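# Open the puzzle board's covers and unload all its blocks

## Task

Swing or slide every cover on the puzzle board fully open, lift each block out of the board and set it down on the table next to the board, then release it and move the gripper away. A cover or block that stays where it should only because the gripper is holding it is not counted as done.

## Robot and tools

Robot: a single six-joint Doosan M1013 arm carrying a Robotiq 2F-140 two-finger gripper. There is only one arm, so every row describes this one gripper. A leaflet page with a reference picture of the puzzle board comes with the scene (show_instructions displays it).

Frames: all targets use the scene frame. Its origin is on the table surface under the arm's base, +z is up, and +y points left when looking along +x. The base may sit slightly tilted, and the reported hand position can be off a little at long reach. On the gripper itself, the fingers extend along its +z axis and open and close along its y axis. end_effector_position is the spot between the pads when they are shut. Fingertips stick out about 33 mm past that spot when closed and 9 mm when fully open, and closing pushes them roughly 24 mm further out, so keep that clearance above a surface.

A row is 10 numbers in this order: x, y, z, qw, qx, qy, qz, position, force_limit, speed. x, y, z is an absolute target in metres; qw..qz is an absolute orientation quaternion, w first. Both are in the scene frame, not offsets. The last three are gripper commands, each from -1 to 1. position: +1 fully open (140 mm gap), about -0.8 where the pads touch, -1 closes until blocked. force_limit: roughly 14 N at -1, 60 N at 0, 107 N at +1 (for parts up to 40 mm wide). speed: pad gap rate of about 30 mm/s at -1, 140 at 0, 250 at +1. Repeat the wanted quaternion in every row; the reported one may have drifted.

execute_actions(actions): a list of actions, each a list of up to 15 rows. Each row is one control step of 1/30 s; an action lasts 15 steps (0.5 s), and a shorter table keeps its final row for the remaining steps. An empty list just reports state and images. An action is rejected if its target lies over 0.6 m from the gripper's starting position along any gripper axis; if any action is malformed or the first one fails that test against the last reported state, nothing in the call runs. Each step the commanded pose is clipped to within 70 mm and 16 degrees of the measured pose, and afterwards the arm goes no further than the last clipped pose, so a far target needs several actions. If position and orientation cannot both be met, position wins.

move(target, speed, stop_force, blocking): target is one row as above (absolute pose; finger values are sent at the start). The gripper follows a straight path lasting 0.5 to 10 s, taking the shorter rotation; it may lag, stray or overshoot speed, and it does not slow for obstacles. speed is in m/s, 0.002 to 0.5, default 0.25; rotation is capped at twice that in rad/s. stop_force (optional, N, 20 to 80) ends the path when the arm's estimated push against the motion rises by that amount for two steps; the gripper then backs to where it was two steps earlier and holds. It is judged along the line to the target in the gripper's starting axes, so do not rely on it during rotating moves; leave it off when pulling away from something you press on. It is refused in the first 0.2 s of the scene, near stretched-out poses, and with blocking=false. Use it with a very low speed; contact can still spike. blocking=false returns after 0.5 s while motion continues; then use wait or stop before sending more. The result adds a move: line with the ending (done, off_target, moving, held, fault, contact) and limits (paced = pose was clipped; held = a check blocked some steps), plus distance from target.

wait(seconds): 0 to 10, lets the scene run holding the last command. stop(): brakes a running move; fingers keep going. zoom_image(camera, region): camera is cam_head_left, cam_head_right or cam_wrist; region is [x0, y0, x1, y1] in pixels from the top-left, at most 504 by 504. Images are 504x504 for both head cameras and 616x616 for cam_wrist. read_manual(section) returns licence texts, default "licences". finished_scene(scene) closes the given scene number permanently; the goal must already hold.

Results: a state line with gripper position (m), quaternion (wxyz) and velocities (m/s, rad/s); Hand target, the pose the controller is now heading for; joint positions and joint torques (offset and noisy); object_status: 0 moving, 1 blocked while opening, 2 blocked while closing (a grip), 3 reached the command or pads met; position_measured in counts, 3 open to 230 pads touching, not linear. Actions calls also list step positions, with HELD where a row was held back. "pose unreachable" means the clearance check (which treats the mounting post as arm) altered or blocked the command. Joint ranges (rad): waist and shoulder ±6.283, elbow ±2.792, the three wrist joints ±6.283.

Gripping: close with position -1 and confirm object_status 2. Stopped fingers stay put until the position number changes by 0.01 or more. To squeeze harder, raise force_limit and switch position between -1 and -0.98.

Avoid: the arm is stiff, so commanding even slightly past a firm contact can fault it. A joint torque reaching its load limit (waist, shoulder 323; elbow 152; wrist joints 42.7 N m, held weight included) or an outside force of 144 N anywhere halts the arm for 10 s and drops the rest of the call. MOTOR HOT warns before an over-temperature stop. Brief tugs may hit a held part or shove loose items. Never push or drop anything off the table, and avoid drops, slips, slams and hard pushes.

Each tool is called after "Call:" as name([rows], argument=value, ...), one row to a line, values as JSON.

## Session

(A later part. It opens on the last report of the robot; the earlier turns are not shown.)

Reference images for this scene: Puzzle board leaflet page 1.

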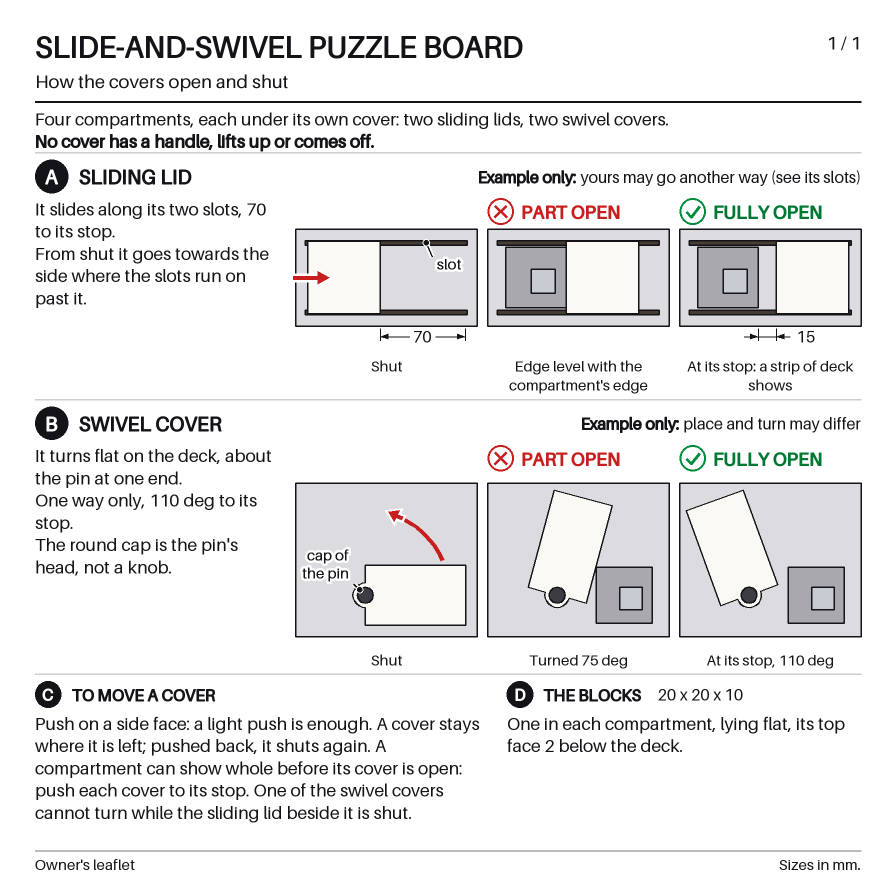

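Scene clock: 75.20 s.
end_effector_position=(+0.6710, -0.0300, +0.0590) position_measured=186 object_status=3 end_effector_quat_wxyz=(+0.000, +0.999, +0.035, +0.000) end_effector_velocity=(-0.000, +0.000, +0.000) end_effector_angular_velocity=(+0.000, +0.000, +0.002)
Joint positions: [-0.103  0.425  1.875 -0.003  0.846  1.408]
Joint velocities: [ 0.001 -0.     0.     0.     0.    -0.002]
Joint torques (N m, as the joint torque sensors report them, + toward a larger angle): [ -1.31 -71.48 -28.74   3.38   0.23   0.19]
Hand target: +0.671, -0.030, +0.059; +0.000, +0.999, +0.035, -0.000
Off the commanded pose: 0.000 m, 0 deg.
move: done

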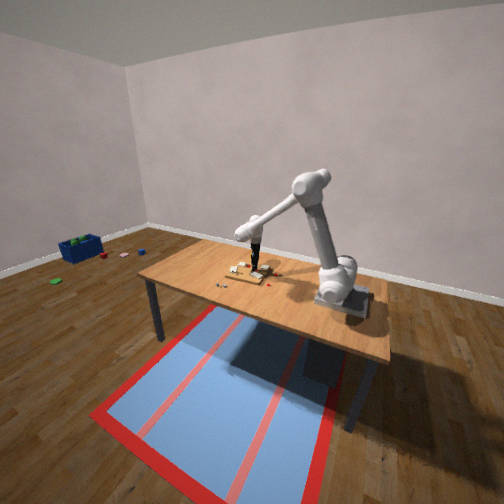

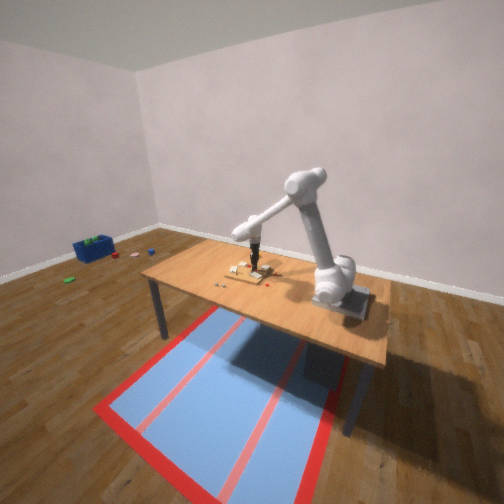

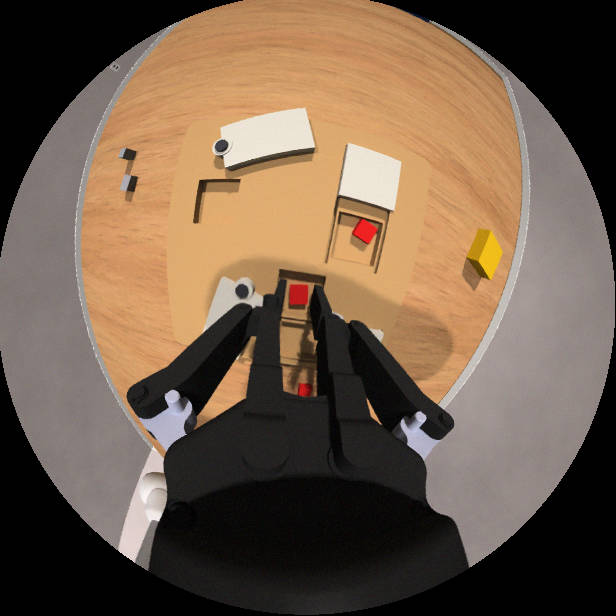

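Call:
move(target=[0.671,-0.030,0.047,0,0.9994,0.035,0,-0.45,0,0], speed=0.008, stop_force=20)

Call:
move(target=[0.671,-0.030,0.047,0,0.9994,0.035,0,-1,0,0], speed=0.004, stop_force=20)

Call:
move(target=[0.671,-0.030,0.085,0,0.9994,0.035,0,-1,0,0], speed=0.08)

Call:
move(target=[0.51,0.0,0.085,0,0.9994,0.035,0,-1,0,0])

Call:
move(target=[0.51,0.0,0.0365,0,0.9994,0.035,0,-1,0,0], speed=0.05)

Call:
move(target=[0.51,0.0,0.0365,0,0.9994,0.035,0,-0.45,0,0])

Call:
move(target=[0.51,0.0,0.085,0,0.9994,0.035,0,-0.45,0,0])

Call:
move(target=[0.736,-0.076,0.085,0,0.9994,0.035,0,-0.45,0,0])

Call:
move(target=[0.736,-0.076,0.059,0,0.9994,0.035,0,-0.45,0,0], speed=0.05)

Call:
zoom_image(camera="cam_wrist", region=[240,200,370,330])

Scene clock: 77.33 s.
end_effector_position=(+0.6710, -0.0300, +0.0470) position_measured=186 object_status=3 end_effector_quat_wxyz=(+0.000, +0.999, +0.035, -0.000) end_effector_velocity=(-0.001, -0.000, -0.001) end_effector_angular_velocity=(+0.000, +0.001, -0.002)
Joint positions: [-0.103  0.438  1.882 -0.003  0.825  1.408]
Joint velocities: [-0.    -0.     0.001  0.     0.     0.001]
Joint torques (N m, as the joint torque sensors report them, + toward a larger angle): [ -1.92 -71.02 -28.19   3.24   0.25   0.15]
Hand target: +0.671, -0.030, +0.047; +0.000, +0.999, +0.035, -0.000
Off the commanded pose: 0.000 m, 0 deg.
move: done

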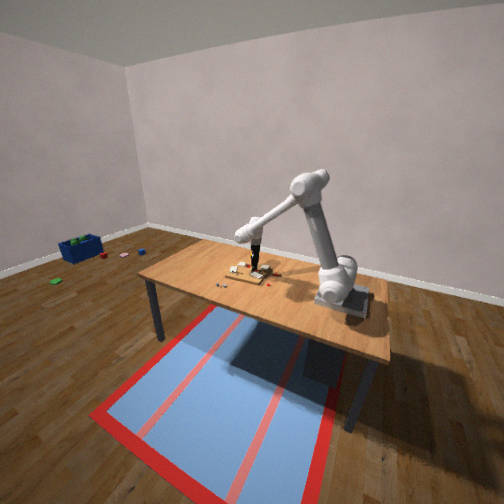

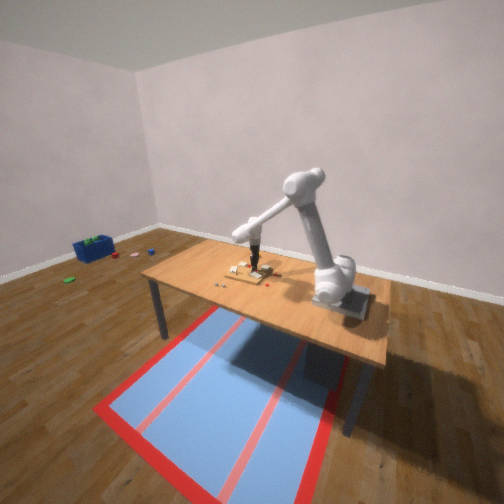

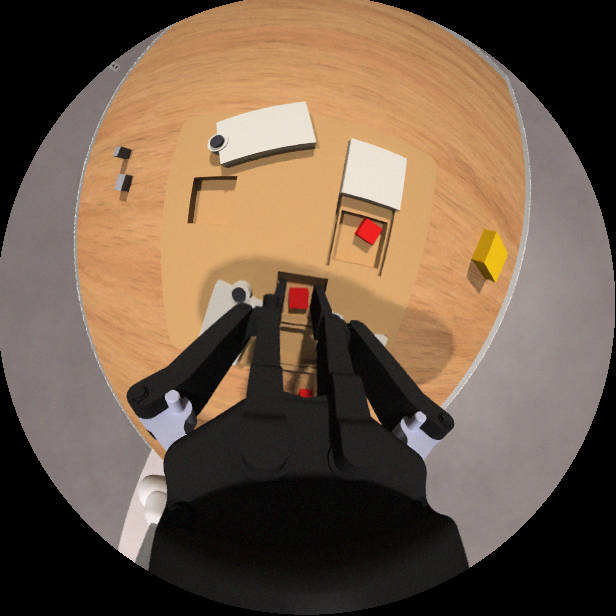

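Scene clock: 78.03 s.
end_effector_position=(+0.6710, -0.0300, +0.0470) position_measured=206 object_status=2 end_effector_quat_wxyz=(+0.000, +0.999, +0.035, -0.000) end_effector_velocity=(-0.002, -0.000, -0.001) end_effector_angular_velocity=(+0.000, +0.002, -0.002)
Joint positions: [-0.103  0.438  1.882 -0.003  0.825  1.408]
Joint velocities: [-0.     0.     0.002  0.    -0.     0.002]
Joint torques (N m, as the joint torque sensors report them, + toward a larger angle): [ -1.84 -62.96 -24.78   3.08  -0.57   0.38]
Hand target: +0.671, -0.030, +0.047; -0.000, +0.999, +0.035, +0.000
Off the commanded pose: 0.000 m, 0 deg.
move: done

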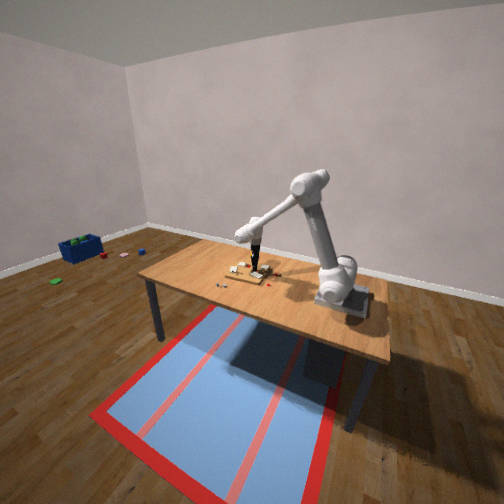

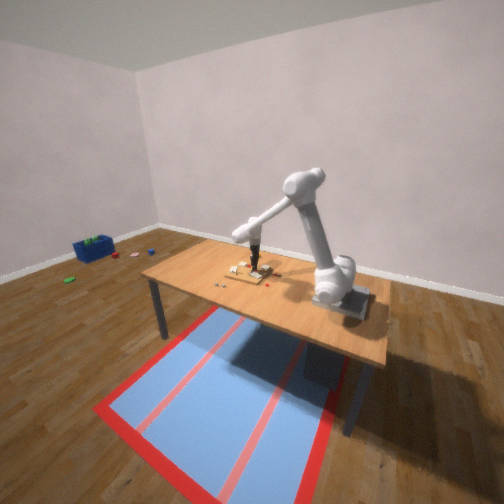

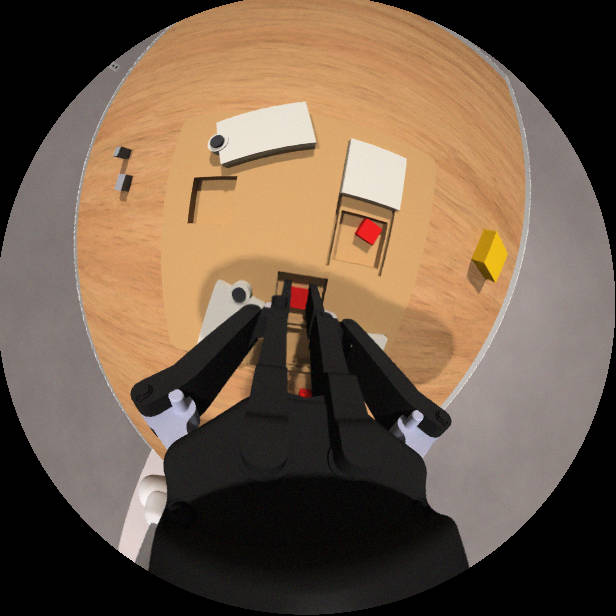

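Scene clock: 78.80 s.
end_effector_position=(+0.6710, -0.0301, +0.0850) position_measured=206 object_status=2 end_effector_quat_wxyz=(-0.000, +0.999, +0.035, +0.000) end_effector_velocity=(+0.000, +0.001, +0.000) end_effector_angular_velocity=(-0.000, -0.000, +0.002)
Joint positions: [-0.103  0.396  1.859 -0.003  0.89   1.408]
Joint velocities: [ 0.001 -0.    -0.    -0.    -0.    -0.001]
Joint torques (N m, as the joint torque sensors report them, + toward a larger angle): [ -1.55 -68.18 -31.28   3.15   0.24   0.24]
Hand target: +0.671, -0.030, +0.085; -0.000, +0.999, +0.035, +0.000
Off the commanded pose: 0.000 m, 0 deg.
move: done

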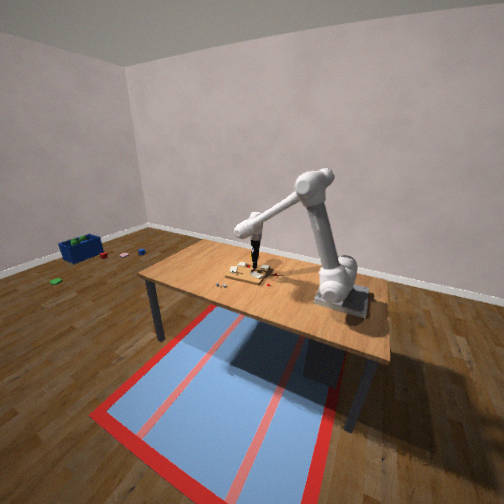

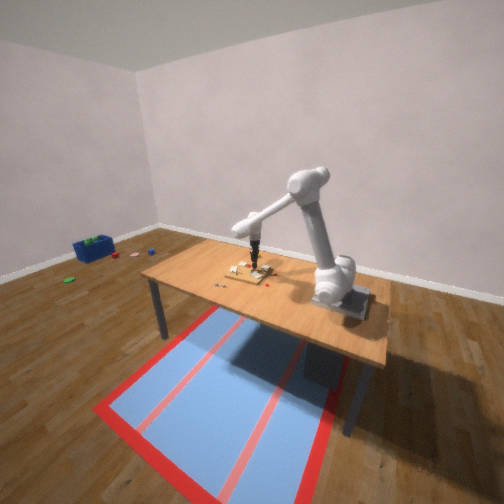

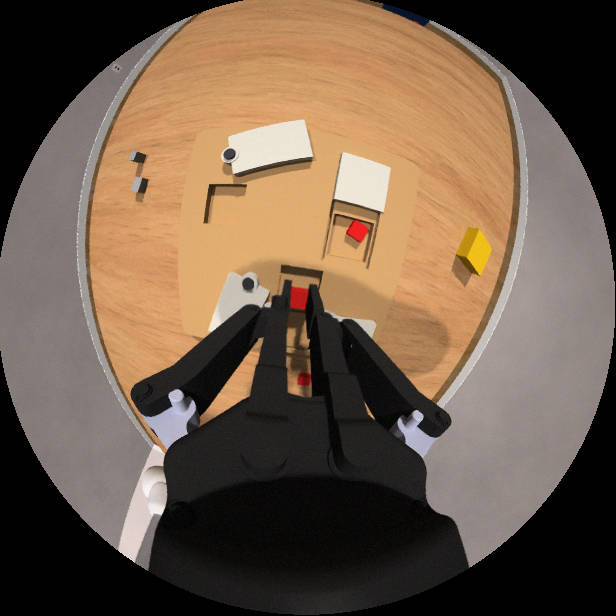

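Scene clock: 79.80 s.
end_effector_position=(+0.5100, -0.0001, +0.0851) position_measured=206 object_status=2 end_effector_quat_wxyz=(-0.000, +0.999, +0.035, +0.000) end_effector_velocity=(+0.001, -0.001, +0.001) end_effector_angular_velocity=(-0.001, -0.002, +0.000)
Joint positions: [-0.074  0.18   2.165 -0.003  0.801  1.437]
Joint velocities: [-0.001 -0.001 -0.001 -0.001  0.    -0.001]
Joint torques (N m, as the joint torque sensors report them, + toward a larger angle): [ -0.9  -48.17 -27.26   3.03   0.05  -0.12]
Hand target: +0.510, -0.000, +0.085; +0.000, +0.999, +0.035, -0.000
Off the commanded pose: 0.000 m, 0 deg.
move: done

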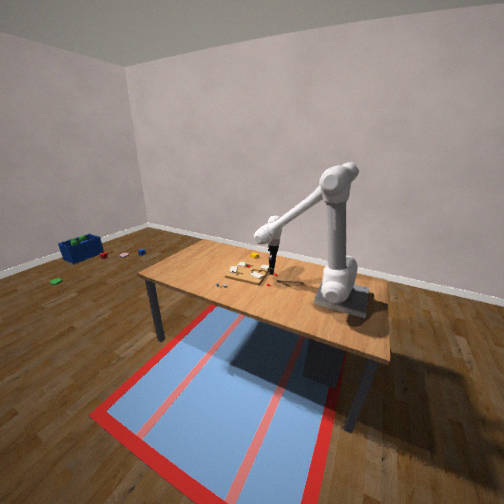

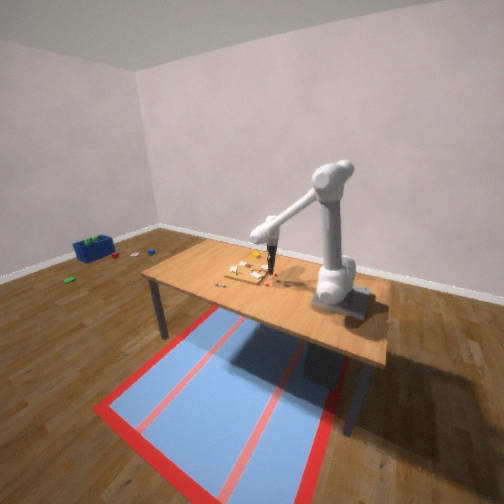

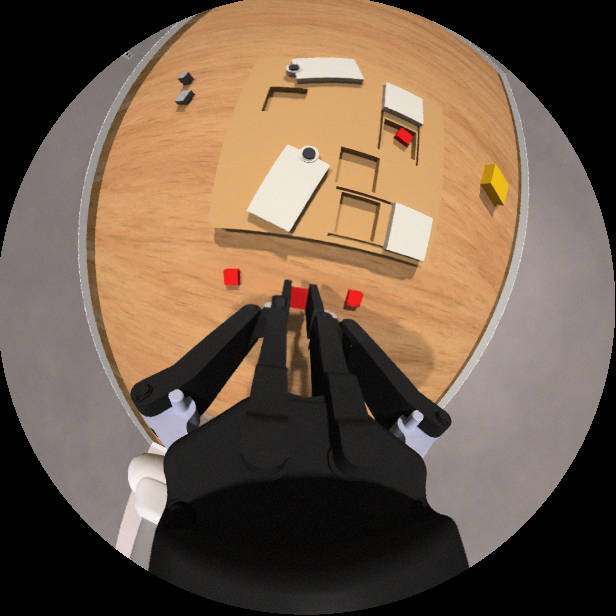

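Scene clock: 81.03 s.
end_effector_position=(+0.5100, -0.0000, +0.0365) position_measured=206 object_status=2 end_effector_quat_wxyz=(+0.000, +0.999, +0.035, -0.000) end_effector_velocity=(+0.000, -0.000, -0.000) end_effector_angular_velocity=(-0.000, -0.000, +0.002)
Joint positions: [-0.074  0.25   2.199 -0.004  0.697  1.437]
Joint velocities: [-0.    -0.     0.    -0.    -0.    -0.002]
Joint torques (N m, as the joint torque sensors report them, + toward a larger angle): [ -2.05 -47.71 -24.05   2.86  -0.19  -0.1 ]
Hand target: +0.510, -0.000, +0.036; +0.000, +0.999, +0.035, -0.000
Off the commanded pose: 0.000 m, 0 deg.
move: done

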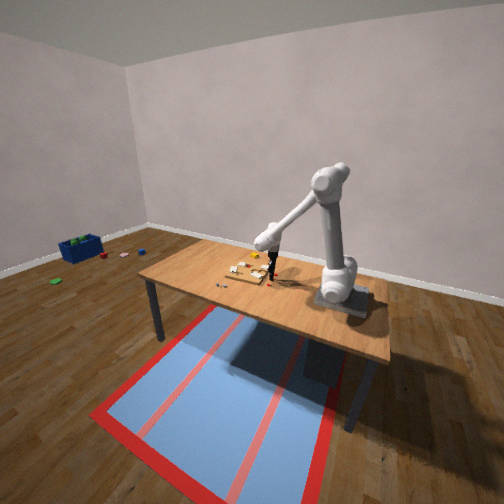

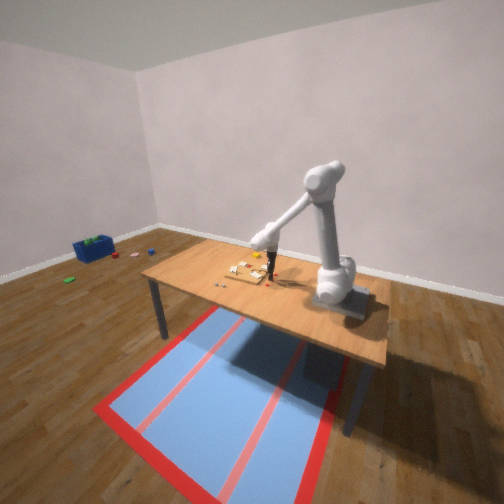

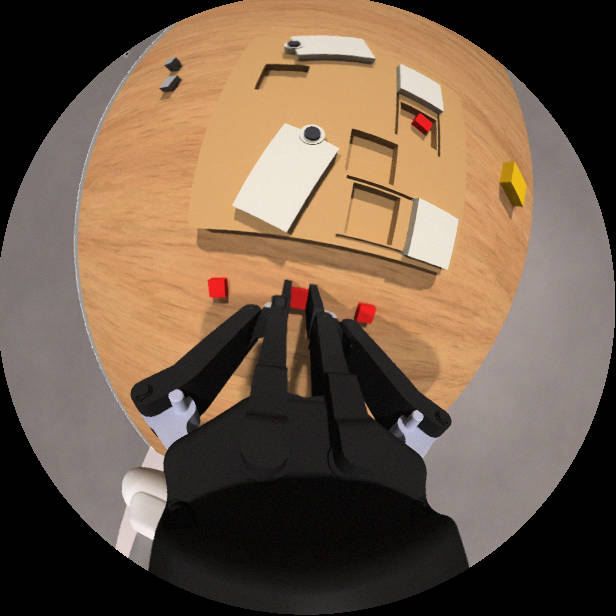

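Scene clock: 81.73 s.
end_effector_position=(+0.5100, -0.0000, +0.0365) position_measured=186 object_status=3 end_effector_quat_wxyz=(+0.000, +0.999, +0.035, -0.000) end_effector_velocity=(-0.001, +0.001, -0.000) end_effector_angular_velocity=(+0.000, +0.001, +0.003)
Joint positions: [-0.074  0.25   2.199 -0.004  0.697  1.437]
Joint velocities: [ 0.001 -0.     0.001 -0.     0.    -0.002]
Joint torques (N m, as the joint torque sensors report them, + toward a larger angle): [ -1.34 -50.13 -24.74   3.05   0.     0.09]
Hand target: +0.510, +0.000, +0.036; +0.000, +0.999, +0.035, +0.000
Off the commanded pose: 0.000 m, 0 deg.
move: done

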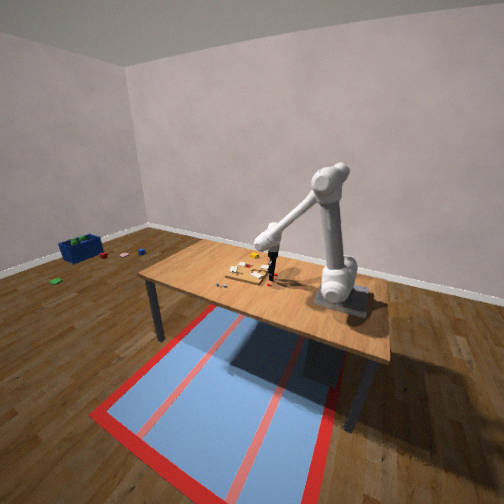

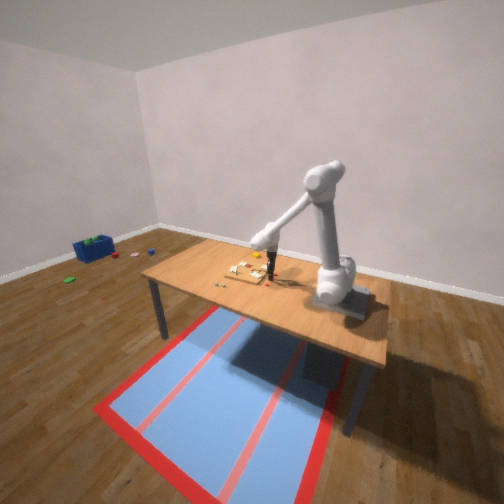

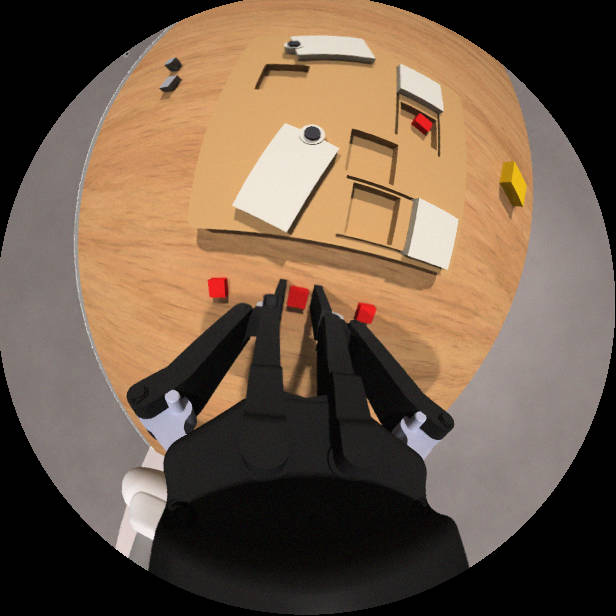

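Scene clock: 82.43 s.
end_effector_position=(+0.5100, +0.0000, +0.0850) position_measured=186 object_status=3 end_effector_quat_wxyz=(-0.000, +0.999, +0.035, -0.000) end_effector_velocity=(-0.001, -0.000, +0.000) end_effector_angular_velocity=(+0.000, +0.001, -0.002)
Joint positions: [-0.074  0.18   2.165 -0.003  0.801  1.437]
Joint velocities: [-0.001 -0.     0.001  0.     0.001  0.   ]
Joint torques (N m, as the joint torque sensors report them, + toward a larger angle): [ -0.78 -45.97 -27.8    3.3    0.27   0.11]
Hand target: +0.510, +0.000, +0.085; -0.000, +0.999, +0.035, +0.000
Off the commanded pose: 0.000 m, 0 deg.
move: done

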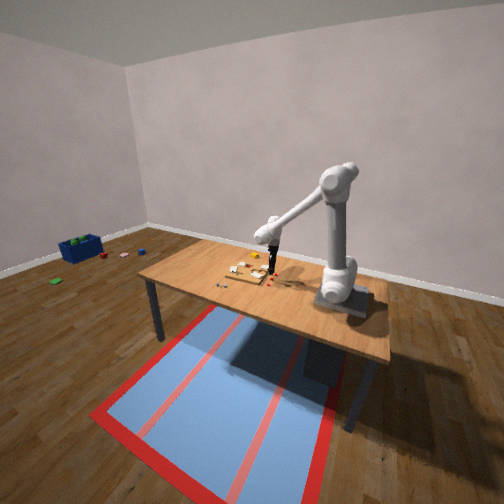

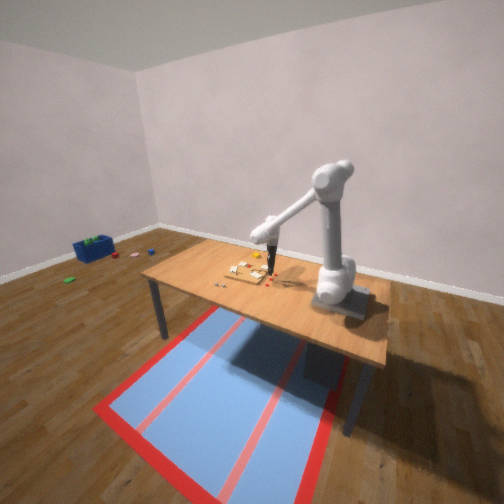

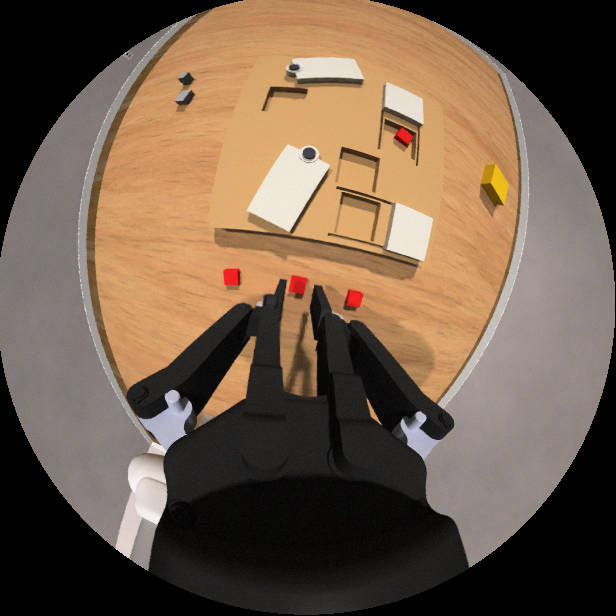

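Scene clock: 83.77 s.
end_effector_position=(+0.7360, -0.0759, +0.0848) position_measured=186 object_status=3 end_effector_quat_wxyz=(-0.000, +0.999, +0.035, +0.000) end_effector_velocity=(-0.001, +0.001, -0.001) end_effector_angular_velocity=(+0.000, +0.002, +0.001)
Joint positions: [-0.156  0.486  1.717 -0.003  0.943  1.355]
Joint velocities: [ 0.001  0.001  0.001  0.     0.001 -0.   ]
Joint torques (N m, as the joint torque sensors report them, + toward a larger angle): [ -1.23 -77.4  -31.7    3.55   0.16   0.17]
Hand target: +0.736, -0.076, +0.085; -0.000, +0.999, +0.035, +0.000
Off the commanded pose: 0.000 m, 0 deg.
move: done

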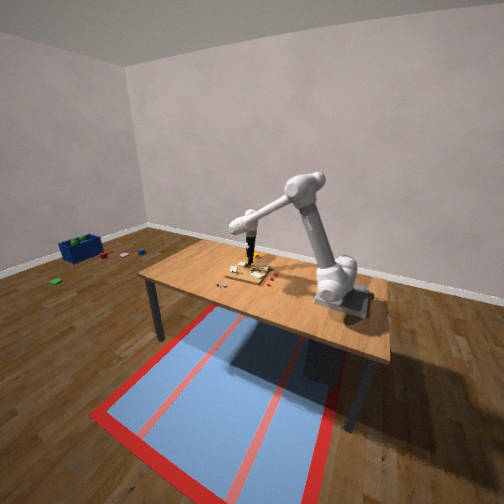

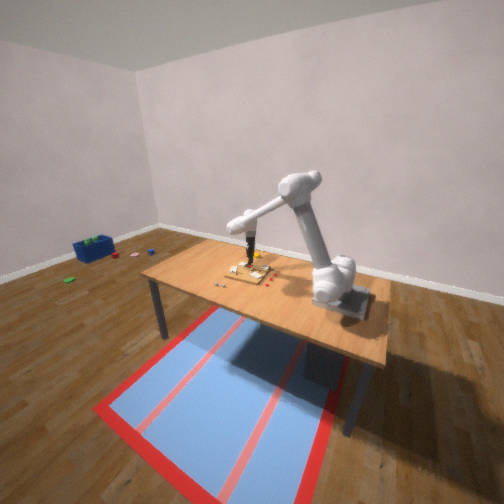

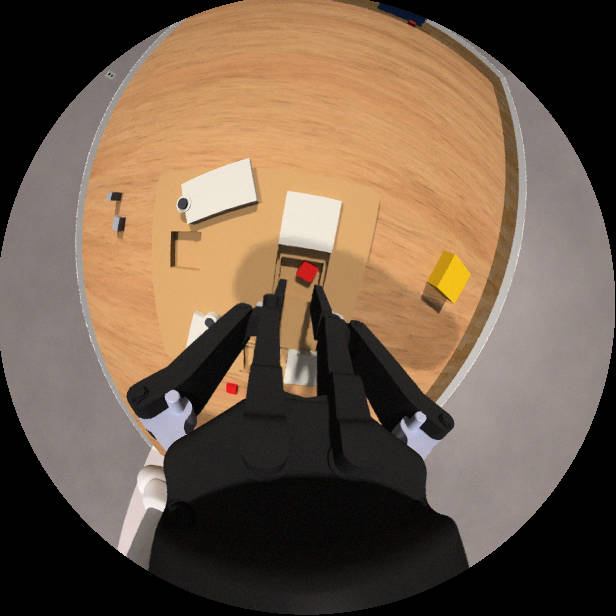

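Scene clock: 84.57 s.
end_effector_position=(+0.7360, -0.0760, +0.0589) position_measured=186 object_status=3 end_effector_quat_wxyz=(-0.000, +0.999, +0.035, -0.000) end_effector_velocity=(+0.000, -0.000, +0.000) end_effector_angular_velocity=(-0.000, -0.000, -0.001)
Joint positions: [-0.156  0.512  1.732 -0.003  0.902  1.355]
Joint velocities: [-0. -0. -0. -0.  0.  0.]
Joint torques (N m, as the joint torque sensors report them, + toward a larger angle): [  0.62 -74.5  -30.84   3.55   0.14   0.07]
Hand target: +0.736, -0.076, +0.059; +0.000, +0.999, +0.035, -0.000
Off the commanded pose: 0.000 m, 0 deg.
move: done

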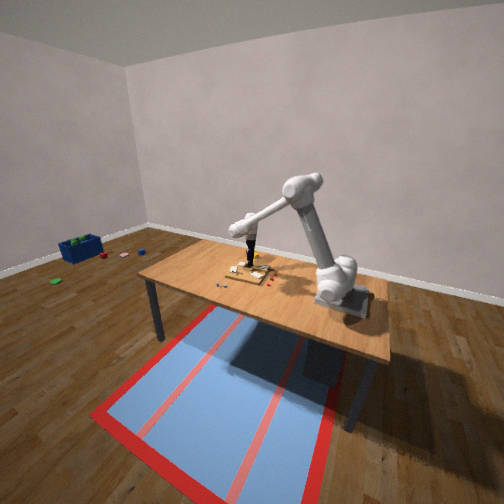

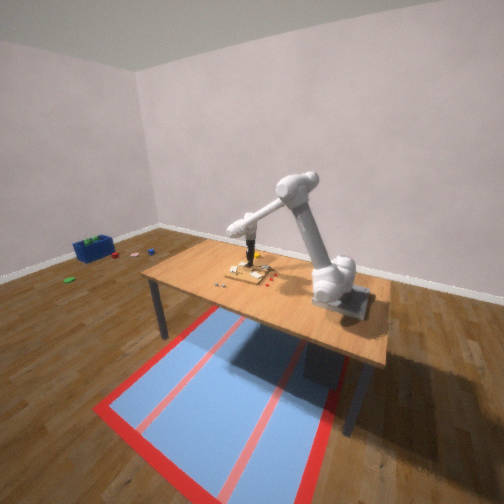

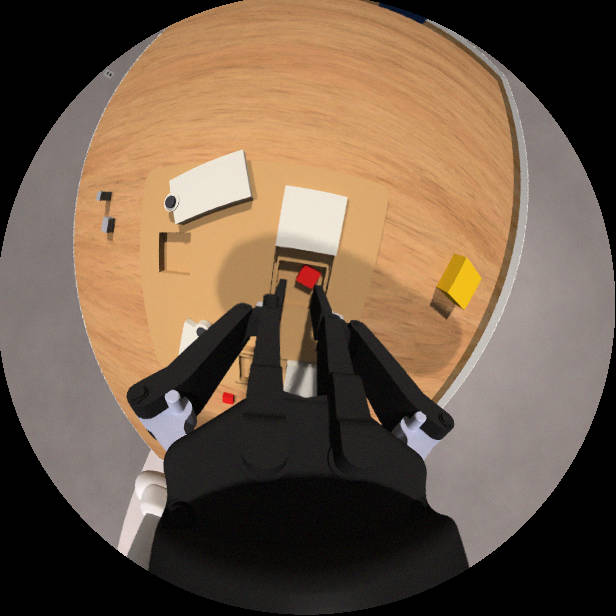

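Region (240, 200, 370, 330) of cam_wrist's 616x616 image, scaled by 3.877, with more detail than that image has.

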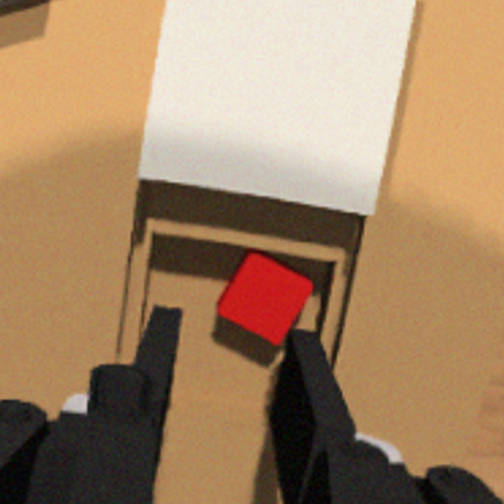

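Call:
move(target=[0.773,-0.073,0.060,0,0.9994,0.035,0,-1,0,0], speed=0.03)

Call:
move(target=[0.752,-0.079,0.058,0,0.9945,-0.1045,0,-1,0,0], speed=0.15)

Call:
move(target=[0.752,-0.079,0.0545,0,0.9945,-0.1045,0,-1,0,0], speed=0.004, stop_force=20)

Scene clock: 86.23 s.
end_effector_position=(+0.7730, -0.0730, +0.0600) position_measured=233 object_status=3 end_effector_quat_wxyz=(-0.000, +0.999, +0.035, -0.000) end_effector_velocity=(+0.001, +0.000, +0.001) end_effector_angular_velocity=(-0.000, -0.001, +0.001)
Joint positions: [-0.146  0.558  1.651 -0.003  0.937  1.365]
Joint velocities: [ 0.001  0.    -0.002  0.     0.    -0.001]
Joint torques (N m, as the joint torque sensors report them, + toward a larger angle): [ -1.45 -85.43 -36.01   3.62  -2.01   0.25]
Hand target: +0.773, -0.073, +0.060; +0.000, +0.999, +0.035, -0.000
Off the commanded pose: 0.000 m, 0 deg.
move: done

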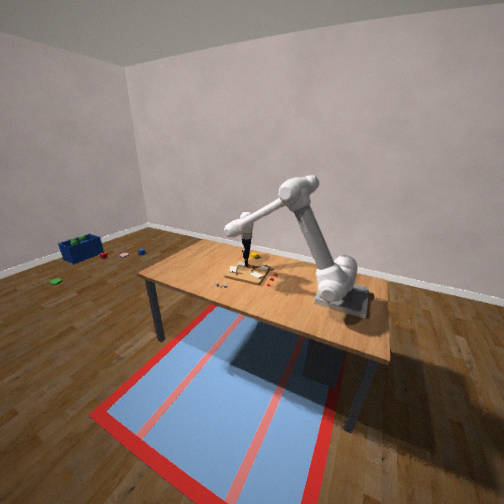

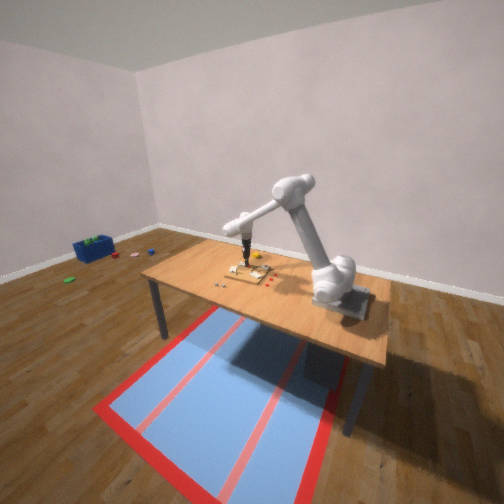

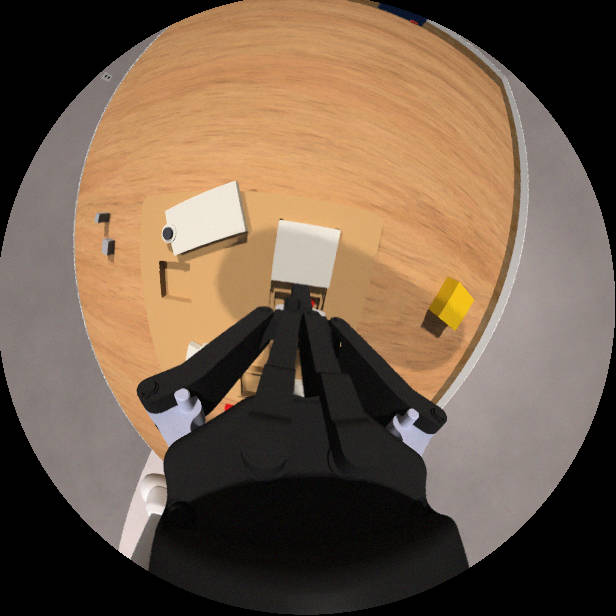

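Scene clock: 87.43 s.
end_effector_position=(+0.7520, -0.0790, +0.0580) position_measured=233 object_status=3 end_effector_quat_wxyz=(-0.000, +0.995, -0.105, +0.000) end_effector_velocity=(+0.000, -0.001, +0.000) end_effector_angular_velocity=(-0.001, -0.001, -0.001)
Joint positions: [-0.157  0.533  1.697 -0.003  0.915  1.633]
Joint velocities: [-0.001  0.    -0.    -0.001 -0.     0.001]
Joint torques (N m, as the joint torque sensors report them, + toward a larger angle): [ -0.9  -83.39 -31.02   3.46   0.06  -0.14]
Hand target: +0.752, -0.079, +0.058; -0.000, +0.995, -0.105, +0.000
Off the commanded pose: 0.000 m, 0 deg.
move: done

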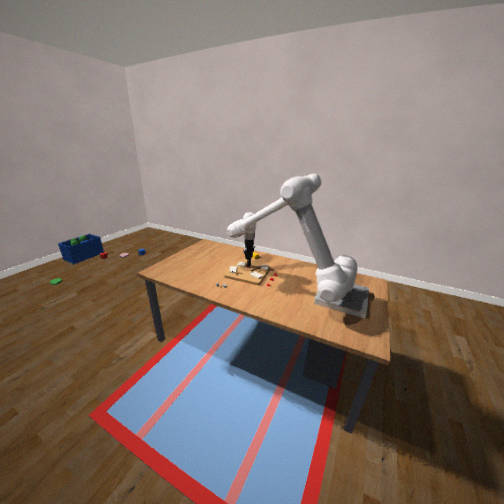

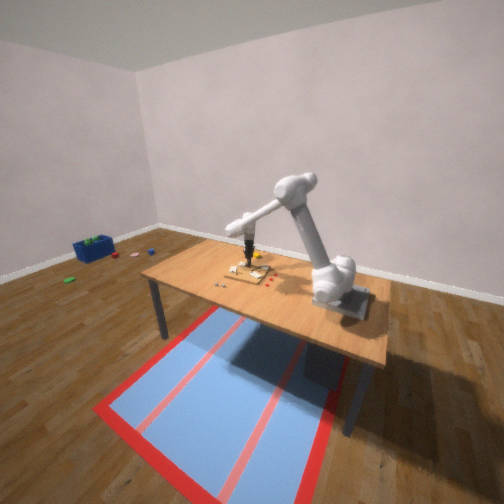

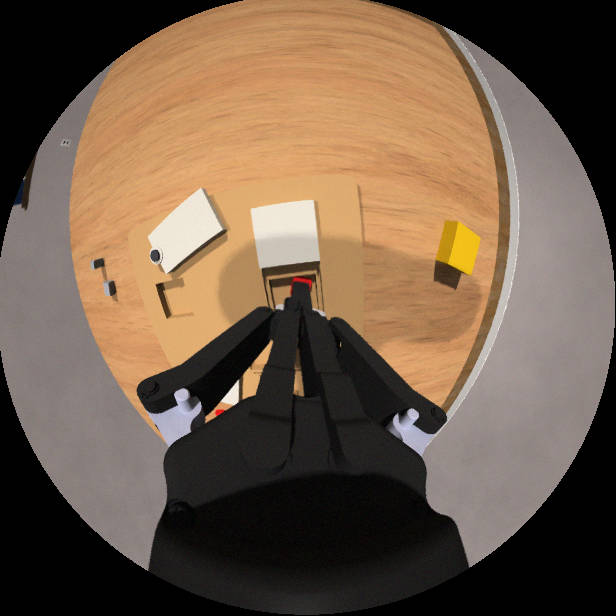

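Scene clock: 88.60 s.
end_effector_position=(+0.7520, -0.0790, +0.0547) position_measured=233 object_status=3 end_effector_quat_wxyz=(+0.000, +0.995, -0.105, +0.000) end_effector_velocity=(-0.001, +0.000, -0.000) end_effector_angular_velocity=(+0.001, +0.002, -0.004)
Joint positions: [-0.157  0.537  1.699 -0.003  0.91   1.633]
Joint velocities: [-0.    -0.001  0.001  0.     0.002  0.003]
Joint torques (N m, as the joint torque sensors report them, + toward a larger angle): [ -3.29 -63.07 -23.43   3.28  -2.52  -0.01]
Hand target: +0.752, -0.079, +0.055; +0.000, +0.995, -0.105, +0.000
Off the commanded pose: 0.000 m, 0 deg.
move: contact

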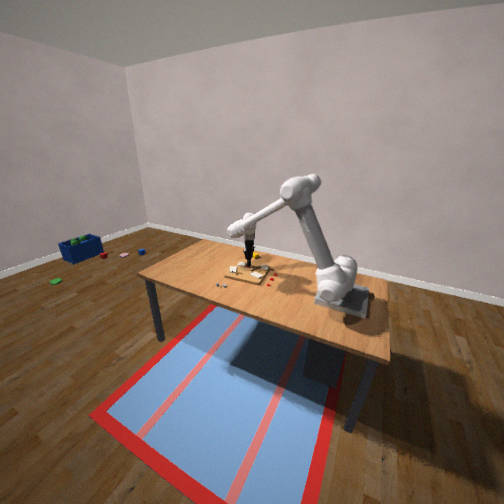

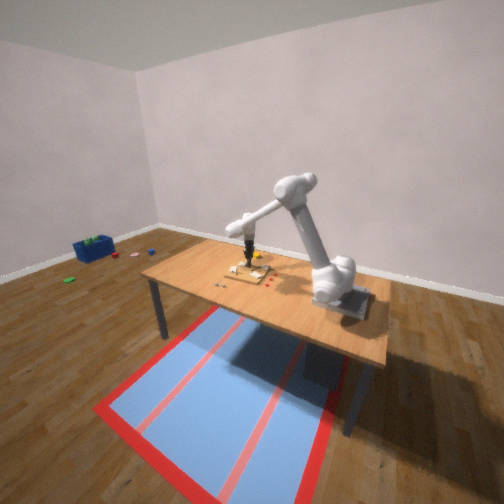

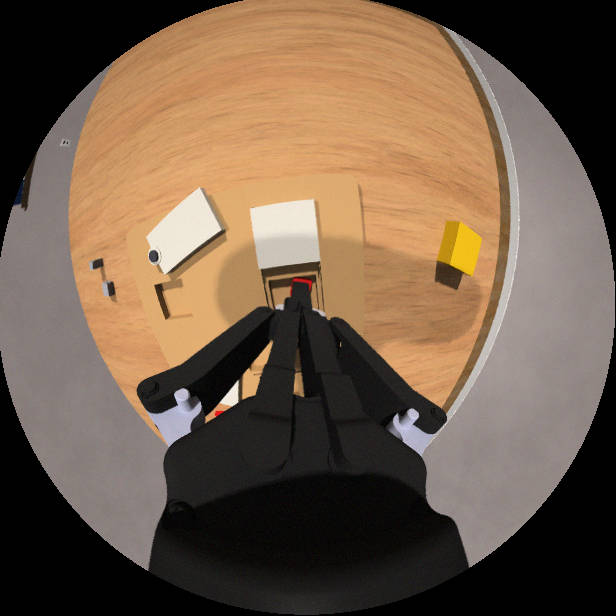

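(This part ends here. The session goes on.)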